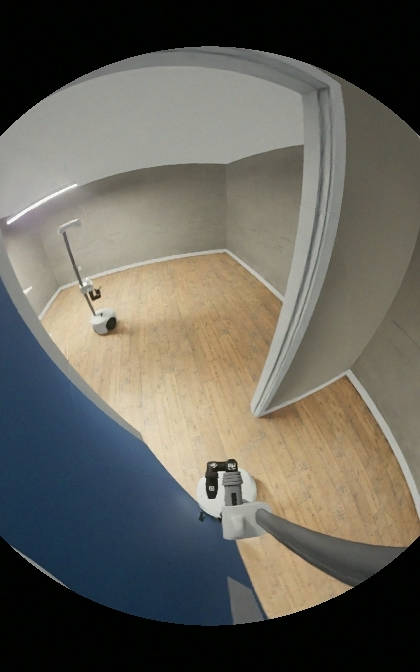

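Scene clock: 54.47 s.
r1.base_odometry: x=-0.248 y=+1.770 heading=-1.124 (m, m, rad; r1's odometry frame)
r1.turned_by_wheels: +0.162 (rad since the last result)
r1.turned_by_imu: +0.142 (rad since the last result)
r1.base_tilt: forward=-0.2 right=+0.6 (deg)
r1.lidar_m: 4.11 2.05 2.13 0.39 0.25 - - 0.25 1.55 0.44 0.25 0.25
r1.base_status: strafe_m contact_stop (by the wheels' count: +0.004 of +0.450)
r1.joint_positions: lift_m=+0.400 arm_m=+0.000 wrist_yaw_rad=+3.100 wrist_pitch_rad=+0.002 wrist_roll_rad=-0.013 gripper_m=+0.057
r1.joint_status: not commanded
r1.on_its_own: the wheels are slack since a contact_stop
r1.motor_effort: lift_m=+22(24) arm_m=+0(0) wrist_yaw_rad=+3(5) wrist_pitch_rad=-8(9) wrist_roll_rad=+0(1) gripper_m=-3(2) wheel_0=+0(34) wheel_1=+0(34) wheel_2=+0(5) (%)
r1.hand_pose: x=-0.1133 y=+0.0993 z=+0.5777 quat_wxyz=(+0.021, -0.001, -0.007, +1.000) (m; r1's base frame)
r1.wrist_depth_mm: - 141 317 304 283 266 255 / - 122 184 306 285 270 256 / - 135 191 307 290 271 258 / 144 145 324 307 291 273 259 / 387 364 336 310 287 276 263 / 389 366 200 310 200 274 265 / 389 370 345 - 294 273 267
r2.base_odometry: x=+0.000 y=+0.000 heading=+2.600 (m, m, rad; r2's odometry frame)
r2.turned_by_wheels: +0.000 (rad since the last result)
r2.turned_by_imu: +0.005 (rad since the last result)
r2.base_tilt: forward=-0.2 right=+0.3 (deg)
r2.lidar_m: 1.69 2.08 2.77 2.78 2.54 2.29 2.33 2.17 1.14 1.17 1.46 1.67
r2.base_status: not commanded
r2.joint_positions: lift_m=+0.400 arm_m=-0.002 wrist_yaw_rad=+3.100 wrist_pitch_rad=+0.010 wrist_roll_rad=+0.006 gripper_m=+0.057
r2.joint_status: not commanded
r2.motor_effort: lift_m=+21(21) arm_m=-1(1) wrist_yaw_rad=+0(2) wrist_pitch_rad=-7(7) wrist_roll_rad=+0(1) gripper_m=-2(2) wheel_0=-1(0) wheel_1=-1(1) wheel_2=+1(1) (%)
r2.hand_pose: x=-0.1152 y=+0.0995 z=+0.5751 quat_wxyz=(+0.021, -0.005, +0.003, +1.000) (m; r2's base frame)
r2.wrist_depth_mm: - 137 - - - - - / - 132 - - - - - / 107 138 215 - - - - / 132 138 - - - - - / - - - - - - - / - - 195 - 198 1983 1921 / 1397 1281 1366 110 1366 1255 1336
pictures: r1_head_left_camera, r2_head_camera
Images, in order (width x height): r1_head_left_camera 420x672, r2_head_camera 420x560.

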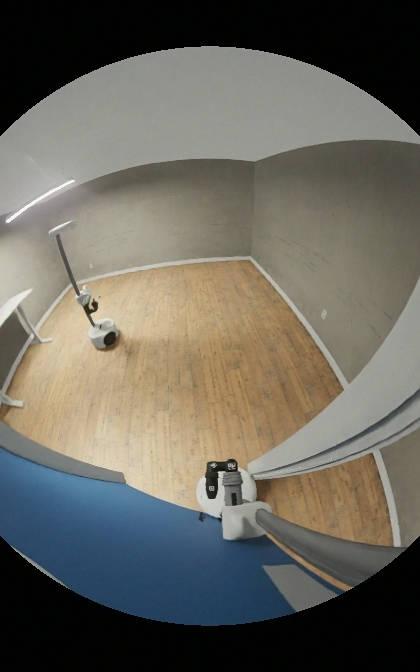

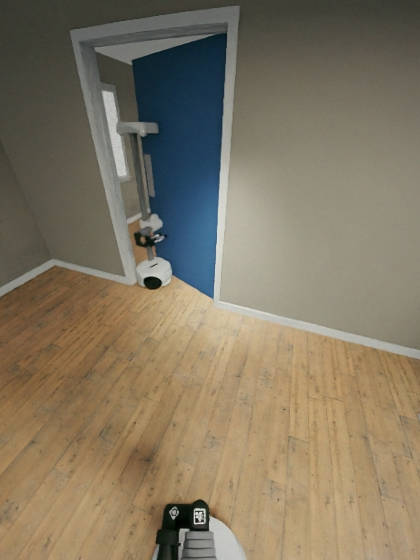

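Emit:
execute_actions --actions '[{"r1":{"base":{"translate_m":-0.5},"pace":"slow"}}]' --cameras '["r1_head_left_camera"]'

Emit:
execute_actions --actions '[{"r1":{"base":{"rotate_rad":-0.5},"pace":"slow"}}]' --cameras '["r1_head_left_camera"]'

Emit:
execute_actions --actions '[{"r1":{"base":{"translate_m":-0.25},"pace":"slow"}}]' --cameras '["r1_head_left_camera","r2_head_camera"]'

Scene clock: 64.37 s.
r1.base_odometry: x=-0.464 y=+2.220 heading=-1.125 (m, m, rad; r1's odometry frame)
r1.turned_by_wheels: +0.000 (rad since the last result)
r1.turned_by_imu: -0.279 (rad since the last result)
r1.base_tilt: forward=+0.1 right=+0.8 (deg)
r1.lidar_m: 0.59 2.42 0.69 0.27 0.25 - 0.25 0.31 2.06 1.63 1.18 0.58
r1.base_status: done
r1.joint_positions: lift_m=+0.400 arm_m=+0.000 wrist_yaw_rad=+3.100 wrist_pitch_rad=+0.002 wrist_roll_rad=-0.013 gripper_m=+0.057
r1.joint_status: not commanded
r1.motor_effort: lift_m=+22(22) arm_m=+0(0) wrist_yaw_rad=+5(4) wrist_pitch_rad=-7(7) wrist_roll_rad=-1(1) gripper_m=-5(3) wheel_0=-11(14) wheel_1=-4(16) wheel_2=+11(17) (%)
r1.hand_pose: x=-0.1133 y=+0.0993 z=+0.5777 quat_wxyz=(+0.021, -0.001, -0.007, +1.000) (m; r1's base frame)
r1.wrist_depth_mm: - 141 327 293 256 227 209 / - 121 183 296 259 229 211 / - 135 191 298 260 231 213 / 144 144 332 301 263 232 215 / - - 357 298 255 235 216 / 1661 1576 200 296 201 228 216 / 1205 1182 368 - 258 229 217
r2.base_odometry: x=+0.000 y=+0.000 heading=+2.600 (m, m, rad; r2's odometry frame)
r2.turned_by_wheels: +0.000 (rad since the last result)
r2.turned_by_imu: +0.003 (rad since the last result)
r2.base_tilt: forward=-0.2 right=+0.3 (deg)
r2.lidar_m: 1.67 2.27 2.76 2.78 2.56 2.30 2.33 2.19 1.15 1.17 1.46 1.66
r2.base_status: not commanded
r2.joint_positions: lift_m=+0.400 arm_m=-0.002 wrist_yaw_rad=+3.100 wrist_pitch_rad=+0.010 wrist_roll_rad=+0.006 gripper_m=+0.057
r2.joint_status: not commanded
r2.motor_effort: lift_m=+21(21) arm_m=-1(1) wrist_yaw_rad=-1(2) wrist_pitch_rad=-7(7) wrist_roll_rad=+0(1) gripper_m=-7(3) wheel_0=+0(0) wheel_1=-1(1) wheel_2=+1(1) (%)
r2.hand_pose: x=-0.1152 y=+0.0995 z=+0.5751 quat_wxyz=(+0.021, -0.005, +0.003, +1.000) (m; r2's base frame)
r2.wrist_depth_mm: - 137 - - - - - / - 132 - - - - - / 107 138 213 - - - - / 132 139 - - - - - / - - - - - - - / - - 195 - 197 1921 1983 / 1366 1308 1397 110 1397 1281 1308
pictures: r1_head_left_camera
Images, in order (width x height): r1_head_left_camera 420x672.

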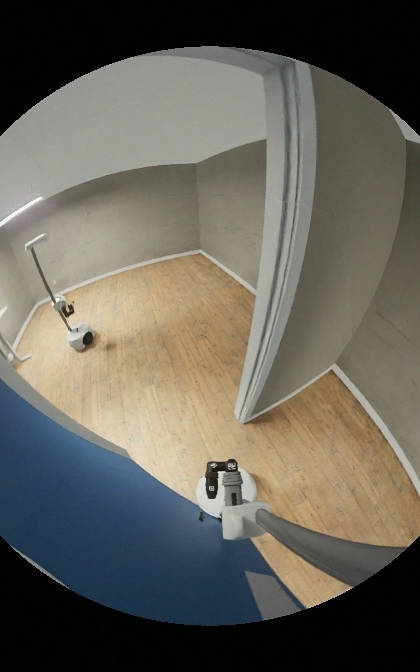

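Scene clock: 66.07 s.
r1.base_odometry: x=-0.464 y=+2.220 heading=-1.624 (m, m, rad; r1's odometry frame)
r1.turned_by_wheels: -0.499 (rad since the last result)
r1.turned_by_imu: -0.423 (rad since the last result)
r1.base_tilt: forward=-0.2 right=+0.6 (deg)
r1.lidar_m: 0.59 0.65 2.36 0.51 0.25 0.25 - 0.25 3.42 1.89 1.61 1.04
r1.base_status: done
r1.joint_positions: lift_m=+0.400 arm_m=+0.000 wrist_yaw_rad=+3.100 wrist_pitch_rad=+0.002 wrist_roll_rad=-0.013 gripper_m=+0.057
r1.joint_status: not commanded
r1.motor_effort: lift_m=+22(22) arm_m=+0(0) wrist_yaw_rad=+5(3) wrist_pitch_rad=-9(7) wrist_roll_rad=-1(0) gripper_m=-1(5) wheel_0=-4(8) wheel_1=+6(23) wheel_2=+12(15) (%)
r1.hand_pose: x=-0.1133 y=+0.0993 z=+0.5777 quat_wxyz=(+0.021, -0.001, -0.007, +1.000) (m; r1's base frame)
r1.wrist_depth_mm: - 141 319 309 303 291 285 / - 122 183 315 303 294 285 / - 135 191 315 306 294 289 / 144 144 327 317 307 298 290 / 357 347 332 320 309 298 291 / 357 349 200 320 200 298 294 / 362 351 340 - 314 300 296
r2.base_odometry: x=+0.000 y=+0.000 heading=+2.600 (m, m, rad; r2's odometry frame)
r2.turned_by_wheels: +0.000 (rad since the last result)
r2.turned_by_imu: +0.001 (rad since the last result)
r2.base_tilt: forward=-0.2 right=+0.4 (deg)
r2.lidar_m: 1.67 2.27 2.77 2.80 2.55 2.30 2.33 2.18 1.15 1.16 1.47 1.66
r2.base_status: not commanded
r2.joint_positions: lift_m=+0.400 arm_m=-0.002 wrist_yaw_rad=+3.100 wrist_pitch_rad=+0.010 wrist_roll_rad=+0.006 gripper_m=+0.057
r2.joint_status: not commanded
r2.motor_effort: lift_m=+21(21) arm_m=-1(1) wrist_yaw_rad=-1(0) wrist_pitch_rad=-7(7) wrist_roll_rad=-1(1) gripper_m=-6(2) wheel_0=+0(0) wheel_1=-1(2) wheel_2=+1(1) (%)
r2.hand_pose: x=-0.1152 y=+0.0995 z=+0.5751 quat_wxyz=(+0.021, -0.005, +0.003, +1.000) (m; r2's base frame)
r2.wrist_depth_mm: - 137 - - - - - / - 132 - - - - - / 107 138 215 - - - - / 132 138 - - - - - / - - - - - - - / - - 195 - 197 1983 1921 / 1397 1255 1397 110 1366 1281 1336
pictures: r1_head_left_camera
Images, in order (width x height): r1_head_left_camera 420x672.

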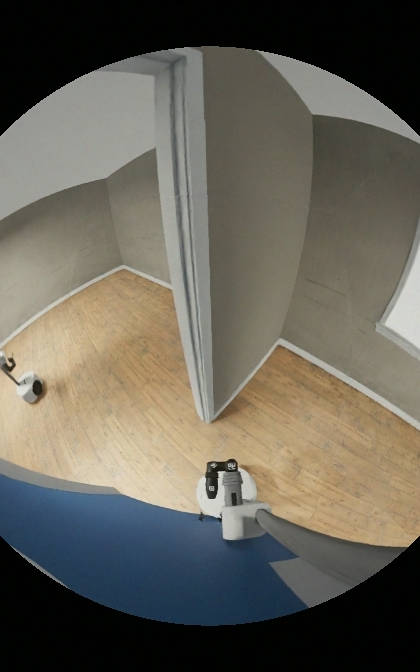

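Scene clock: 69.83 s.
r1.base_odometry: x=-0.451 y=+2.469 heading=-1.624 (m, m, rad; r1's odometry frame)
r1.turned_by_wheels: +0.000 (rad since the last result)
r1.turned_by_imu: -0.005 (rad since the last result)
r1.base_tilt: forward=-0.1 right=+0.6 (deg)
r1.lidar_m: 0.84 3.46 2.43 0.30 0.25 - 0.25 0.25 3.77 2.10 1.76 1.38
r1.base_status: done
r1.joint_positions: lift_m=+0.400 arm_m=+0.000 wrist_yaw_rad=+3.100 wrist_pitch_rad=+0.002 wrist_roll_rad=-0.013 gripper_m=+0.057
r1.joint_status: not commanded
r1.motor_effort: lift_m=+22(23) arm_m=+0(0) wrist_yaw_rad=+3(4) wrist_pitch_rad=-8(6) wrist_roll_rad=+0(1) gripper_m=+0(4) wheel_0=-7(11) wheel_1=-6(16) wheel_2=+9(17) (%)
r1.hand_pose: x=-0.1133 y=+0.0993 z=+0.5777 quat_wxyz=(+0.021, -0.001, -0.007, +1.000) (m; r1's base frame)
r1.wrist_depth_mm: - 141 319 294 266 240 227 / - 122 182 296 268 244 227 / - 135 191 301 271 247 230 / 144 144 327 301 272 249 231 / - 392 342 303 266 249 233 / 1756 397 199 298 201 245 234 / 1205 404 353 - 271 246 236
r2.base_odometry: x=+0.000 y=+0.000 heading=+2.600 (m, m, rad; r2's odometry frame)
r2.turned_by_wheels: +0.000 (rad since the last result)
r2.turned_by_imu: +0.001 (rad since the last result)
r2.base_tilt: forward=-0.1 right=+0.4 (deg)
r2.lidar_m: 1.68 2.27 2.76 2.78 2.57 2.28 2.32 2.17 1.15 1.17 1.47 1.66
r2.base_status: not commanded
r2.joint_positions: lift_m=+0.400 arm_m=-0.002 wrist_yaw_rad=+3.100 wrist_pitch_rad=+0.010 wrist_roll_rad=+0.006 gripper_m=+0.057
r2.joint_status: not commanded
r2.motor_effort: lift_m=+21(21) arm_m=-1(1) wrist_yaw_rad=-2(1) wrist_pitch_rad=-7(7) wrist_roll_rad=+0(1) gripper_m=-4(6) wheel_0=+0(1) wheel_1=-1(1) wheel_2=+1(1) (%)
r2.hand_pose: x=-0.1152 y=+0.0995 z=+0.5751 quat_wxyz=(+0.021, -0.005, +0.003, +1.000) (m; r2's base frame)
r2.wrist_depth_mm: - 137 - - - - - / - 132 - - - - - / 107 138 214 - - - - / 132 139 - - - - - / - - - - - - - / - - 195 - 196 1983 1863 / 1430 1308 1366 110 1366 1281 1336
pictures: r1_head_left_camera, r2_head_camera
Images, in order (width x height): r1_head_left_camera 420x672, r2_head_camera 420x560.

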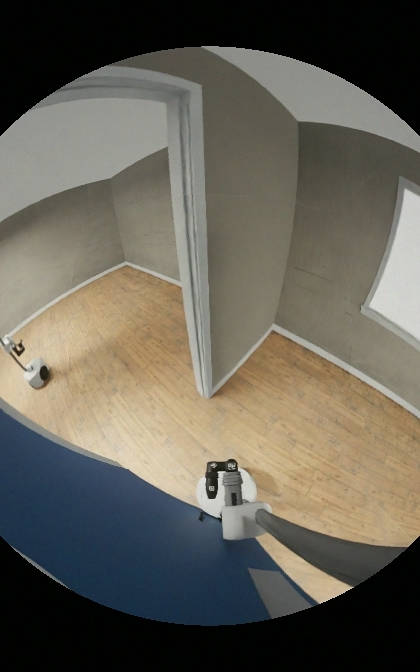

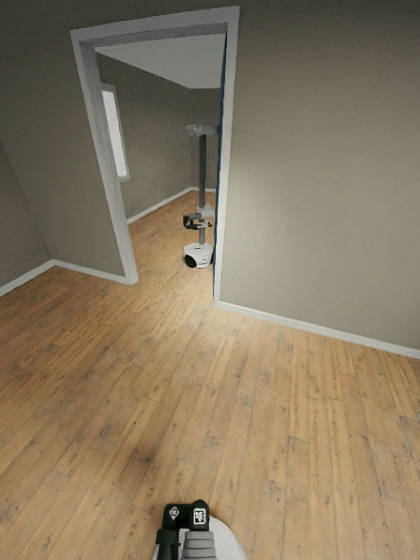

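Emit:
execute_actions --actions '[{"r2":{"base":{"rotate_rad":-0.27}}}]' --cameras '[]'

Emit:
execute_actions --actions '[{"r2":{"base":{"strafe_m":0.88}}}]' --cameras '[]'

Emit:
execute_actions --actions '[{"r2":{"base":{"translate_m":0.8}}}]' --cameras '["r2_head_camera","r2_head_left_camera"]'

Scene clock: 74.90 s.
r1.base_odometry: x=-0.451 y=+2.469 heading=-1.624 (m, m, rad; r1's odometry frame)
r1.turned_by_wheels: +0.000 (rad since the last result)
r1.turned_by_imu: -0.002 (rad since the last result)
r1.base_tilt: forward=-0.1 right=+0.7 (deg)
r1.lidar_m: 0.83 3.45 2.44 0.29 0.25 - 0.25 0.26 3.79 2.11 1.75 1.42
r1.base_status: not commanded
r1.joint_positions: lift_m=+0.400 arm_m=+0.000 wrist_yaw_rad=+3.100 wrist_pitch_rad=+0.002 wrist_roll_rad=-0.013 gripper_m=+0.057
r1.joint_status: not commanded
r1.motor_effort: lift_m=+22(22) arm_m=+0(0) wrist_yaw_rad=+1(4) wrist_pitch_rad=-7(10) wrist_roll_rad=-2(1) gripper_m=-1(4) wheel_0=-7(7) wheel_1=-5(5) wheel_2=+8(9) (%)
r1.hand_pose: x=-0.1133 y=+0.0993 z=+0.5777 quat_wxyz=(+0.021, -0.001, -0.007, +1.000) (m; r1's base frame)
r1.wrist_depth_mm: - 140 319 294 266 241 226 / - 122 183 296 268 245 228 / - 135 191 300 270 245 230 / 144 144 325 303 274 248 232 / - 392 342 301 266 249 234 / 1661 397 200 297 200 243 236 / 1182 404 353 - 272 246 236
r2.base_odometry: x=+0.000 y=+0.000 heading=+2.330 (m, m, rad; r2's odometry frame)
r2.turned_by_wheels: -0.270 (rad since the last result)
r2.turned_by_imu: -0.275 (rad since the last result)
r2.base_tilt: forward=-0.3 right=+0.3 (deg)
r2.lidar_m: 1.66 2.26 2.59 2.77 2.95 2.34 2.31 2.50 1.17 1.16 1.25 1.71
r2.base_status: done
r2.joint_positions: lift_m=+0.400 arm_m=-0.002 wrist_yaw_rad=+3.100 wrist_pitch_rad=+0.010 wrist_roll_rad=+0.006 gripper_m=+0.057
r2.joint_status: not commanded
r2.motor_effort: lift_m=+21(21) arm_m=-1(1) wrist_yaw_rad=-1(0) wrist_pitch_rad=-8(7) wrist_roll_rad=+0(1) gripper_m=-4(1) wheel_0=+1(8) wheel_1=+2(8) wheel_2=+0(8) (%)
r2.hand_pose: x=-0.1152 y=+0.0995 z=+0.5751 quat_wxyz=(+0.021, -0.005, +0.003, +1.000) (m; r2's base frame)
r2.wrist_depth_mm: - 137 - - - - - / - 132 - - - - - / 107 138 216 - - - - / 132 139 - - - - - / - - - - - - - / - - 194 - 197 1921 1983 / 1397 1308 1366 110 1397 1281 1336
pictures: none
No camera images: the call's "cameras" was empty. Leave "cameras" out to get every camera's image.

Scene clock: 79.17 s.
r1.base_odometry: x=-0.451 y=+2.469 heading=-1.624 (m, m, rad; r1's odometry frame)
r1.turned_by_wheels: +0.000 (rad since the last result)
r1.turned_by_imu: -0.002 (rad since the last result)
r1.base_tilt: forward=-0.1 right=+0.7 (deg)
r1.lidar_m: 0.84 2.44 2.33 0.29 0.25 - 0.25 0.25 3.79 2.11 1.76 1.39
r1.base_status: not commanded
r1.joint_positions: lift_m=+0.400 arm_m=+0.000 wrist_yaw_rad=+3.100 wrist_pitch_rad=+0.002 wrist_roll_rad=-0.013 gripper_m=+0.057
r1.joint_status: not commanded
r1.motor_effort: lift_m=+22(22) arm_m=+0(0) wrist_yaw_rad=+4(3) wrist_pitch_rad=-9(8) wrist_roll_rad=+0(1) gripper_m=-5(1) wheel_0=-7(7) wheel_1=-5(5) wheel_2=+9(9) (%)
r1.hand_pose: x=-0.1133 y=+0.0993 z=+0.5777 quat_wxyz=(+0.021, -0.001, -0.007, +1.000) (m; r1's base frame)
r1.wrist_depth_mm: - 140 317 296 265 241 227 / - 122 183 298 267 243 229 / - 135 191 300 271 246 230 / 144 144 327 301 271 249 232 / - 392 338 301 266 250 234 / 1708 397 200 298 200 244 236 / 1182 404 353 - 271 245 236
r2.base_odometry: x=-0.638 y=-0.606 heading=+2.330 (m, m, rad; r2's odometry frame)
r2.turned_by_wheels: +0.000 (rad since the last result)
r2.turned_by_imu: +0.002 (rad since the last result)
r2.base_tilt: forward=-0.2 right=+0.3 (deg)
r2.lidar_m: 1.89 1.85 1.93 1.89 2.04 2.28 2.23 2.41 2.92 2.05 2.17 1.78
r2.base_status: done
r2.joint_positions: lift_m=+0.400 arm_m=-0.002 wrist_yaw_rad=+3.100 wrist_pitch_rad=+0.010 wrist_roll_rad=+0.006 gripper_m=+0.057
r2.joint_status: not commanded
r2.motor_effort: lift_m=+21(21) arm_m=-1(1) wrist_yaw_rad=-2(1) wrist_pitch_rad=-8(8) wrist_roll_rad=-1(0) gripper_m=-6(4) wheel_0=+0(12) wheel_1=+2(11) wheel_2=+0(2) (%)
r2.hand_pose: x=-0.1152 y=+0.0995 z=+0.5751 quat_wxyz=(+0.021, -0.005, +0.003, +1.000) (m; r2's base frame)
r2.wrist_depth_mm: - 137 - - - - - / - 132 - - - - - / 107 138 215 - - - - / 132 139 - - - - - / - - - - - - - / - - 195 - 198 1983 1983 / 1366 1281 1366 110 1397 1229 1308
pictures: none
No camera images: the call's "cameras" was empty. Leave "cameras" out to get every camera's image.

Scene clock: 83.30 s.
r1.base_odometry: x=-0.451 y=+2.469 heading=-1.624 (m, m, rad; r1's odometry frame)
r1.turned_by_wheels: +0.000 (rad since the last result)
r1.turned_by_imu: -0.002 (rad since the last result)
r1.base_tilt: forward=-0.1 right=+0.6 (deg)
r1.lidar_m: 0.83 1.54 1.53 0.28 0.25 - 0.25 0.26 3.77 2.09 1.77 1.40
r1.base_status: not commanded
r1.joint_positions: lift_m=+0.400 arm_m=+0.000 wrist_yaw_rad=+3.100 wrist_pitch_rad=+0.002 wrist_roll_rad=-0.013 gripper_m=+0.057
r1.joint_status: not commanded
r1.motor_effort: lift_m=+22(22) arm_m=+0(0) wrist_yaw_rad=+5(4) wrist_pitch_rad=-8(9) wrist_roll_rad=-1(0) gripper_m=-4(4) wheel_0=-7(7) wheel_1=-5(6) wheel_2=+9(9) (%)
r1.hand_pose: x=-0.1133 y=+0.0993 z=+0.5777 quat_wxyz=(+0.021, -0.001, -0.007, +1.000) (m; r1's base frame)
r1.wrist_depth_mm: - 140 319 294 266 242 227 / - 122 183 296 268 244 228 / - 135 192 300 270 246 231 / 144 144 327 303 271 248 232 / - 392 343 300 266 250 233 / 1661 394 200 298 200 245 236 / 1205 407 353 - 272 246 236
r2.base_odometry: x=-1.189 y=-0.026 heading=+2.331 (m, m, rad; r2's odometry frame)
r2.turned_by_wheels: +0.000 (rad since the last result)
r2.turned_by_imu: -0.001 (rad since the last result)
r2.base_tilt: forward=-0.3 right=+0.3 (deg)
r2.lidar_m: 1.48 1.10 1.47 1.82 1.95 2.83 3.05 3.25 2.16 2.11 1.28 1.03
r2.base_status: done
r2.joint_positions: lift_m=+0.400 arm_m=-0.002 wrist_yaw_rad=+3.100 wrist_pitch_rad=+0.010 wrist_roll_rad=+0.006 gripper_m=+0.057
r2.joint_status: not commanded
r2.motor_effort: lift_m=+21(21) arm_m=-1(1) wrist_yaw_rad=+0(1) wrist_pitch_rad=-7(7) wrist_roll_rad=+0(0) gripper_m=-6(3) wheel_0=+2(9) wheel_1=+3(8) wheel_2=+1(9) (%)
r2.hand_pose: x=-0.1152 y=+0.0994 z=+0.5751 quat_wxyz=(+0.021, -0.005, +0.003, +1.000) (m; r2's base frame)
r2.wrist_depth_mm: - 137 - - - - - / - 132 - - - - - / 107 138 214 - - - - / 132 139 - - - - - / - - - - - - - / - - 195 - 198 1983 1921 / 1366 1308 1430 110 1366 1281 1336
pictures: r2_head_camera, r2_head_left_camera
Images, in order (width x height): r2_head_camera 420x560, r2_head_left_camera 420x672.

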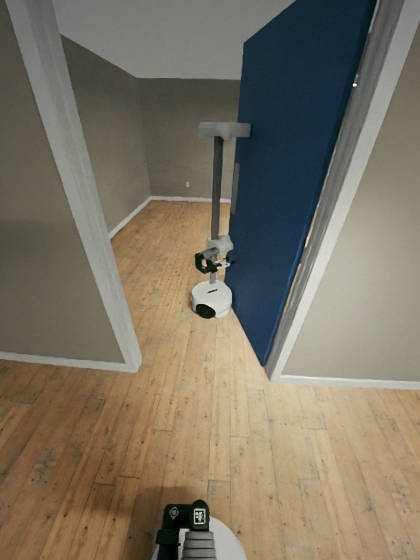

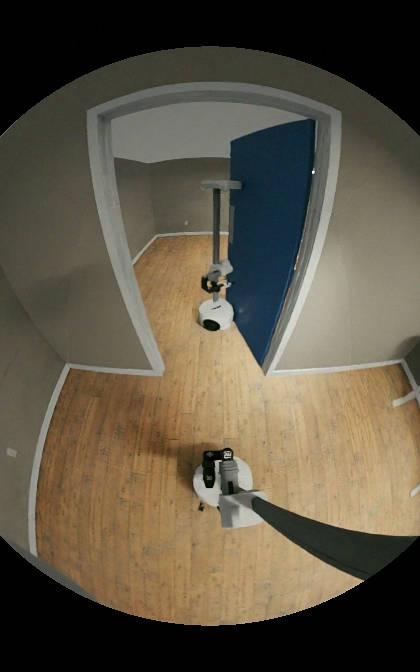

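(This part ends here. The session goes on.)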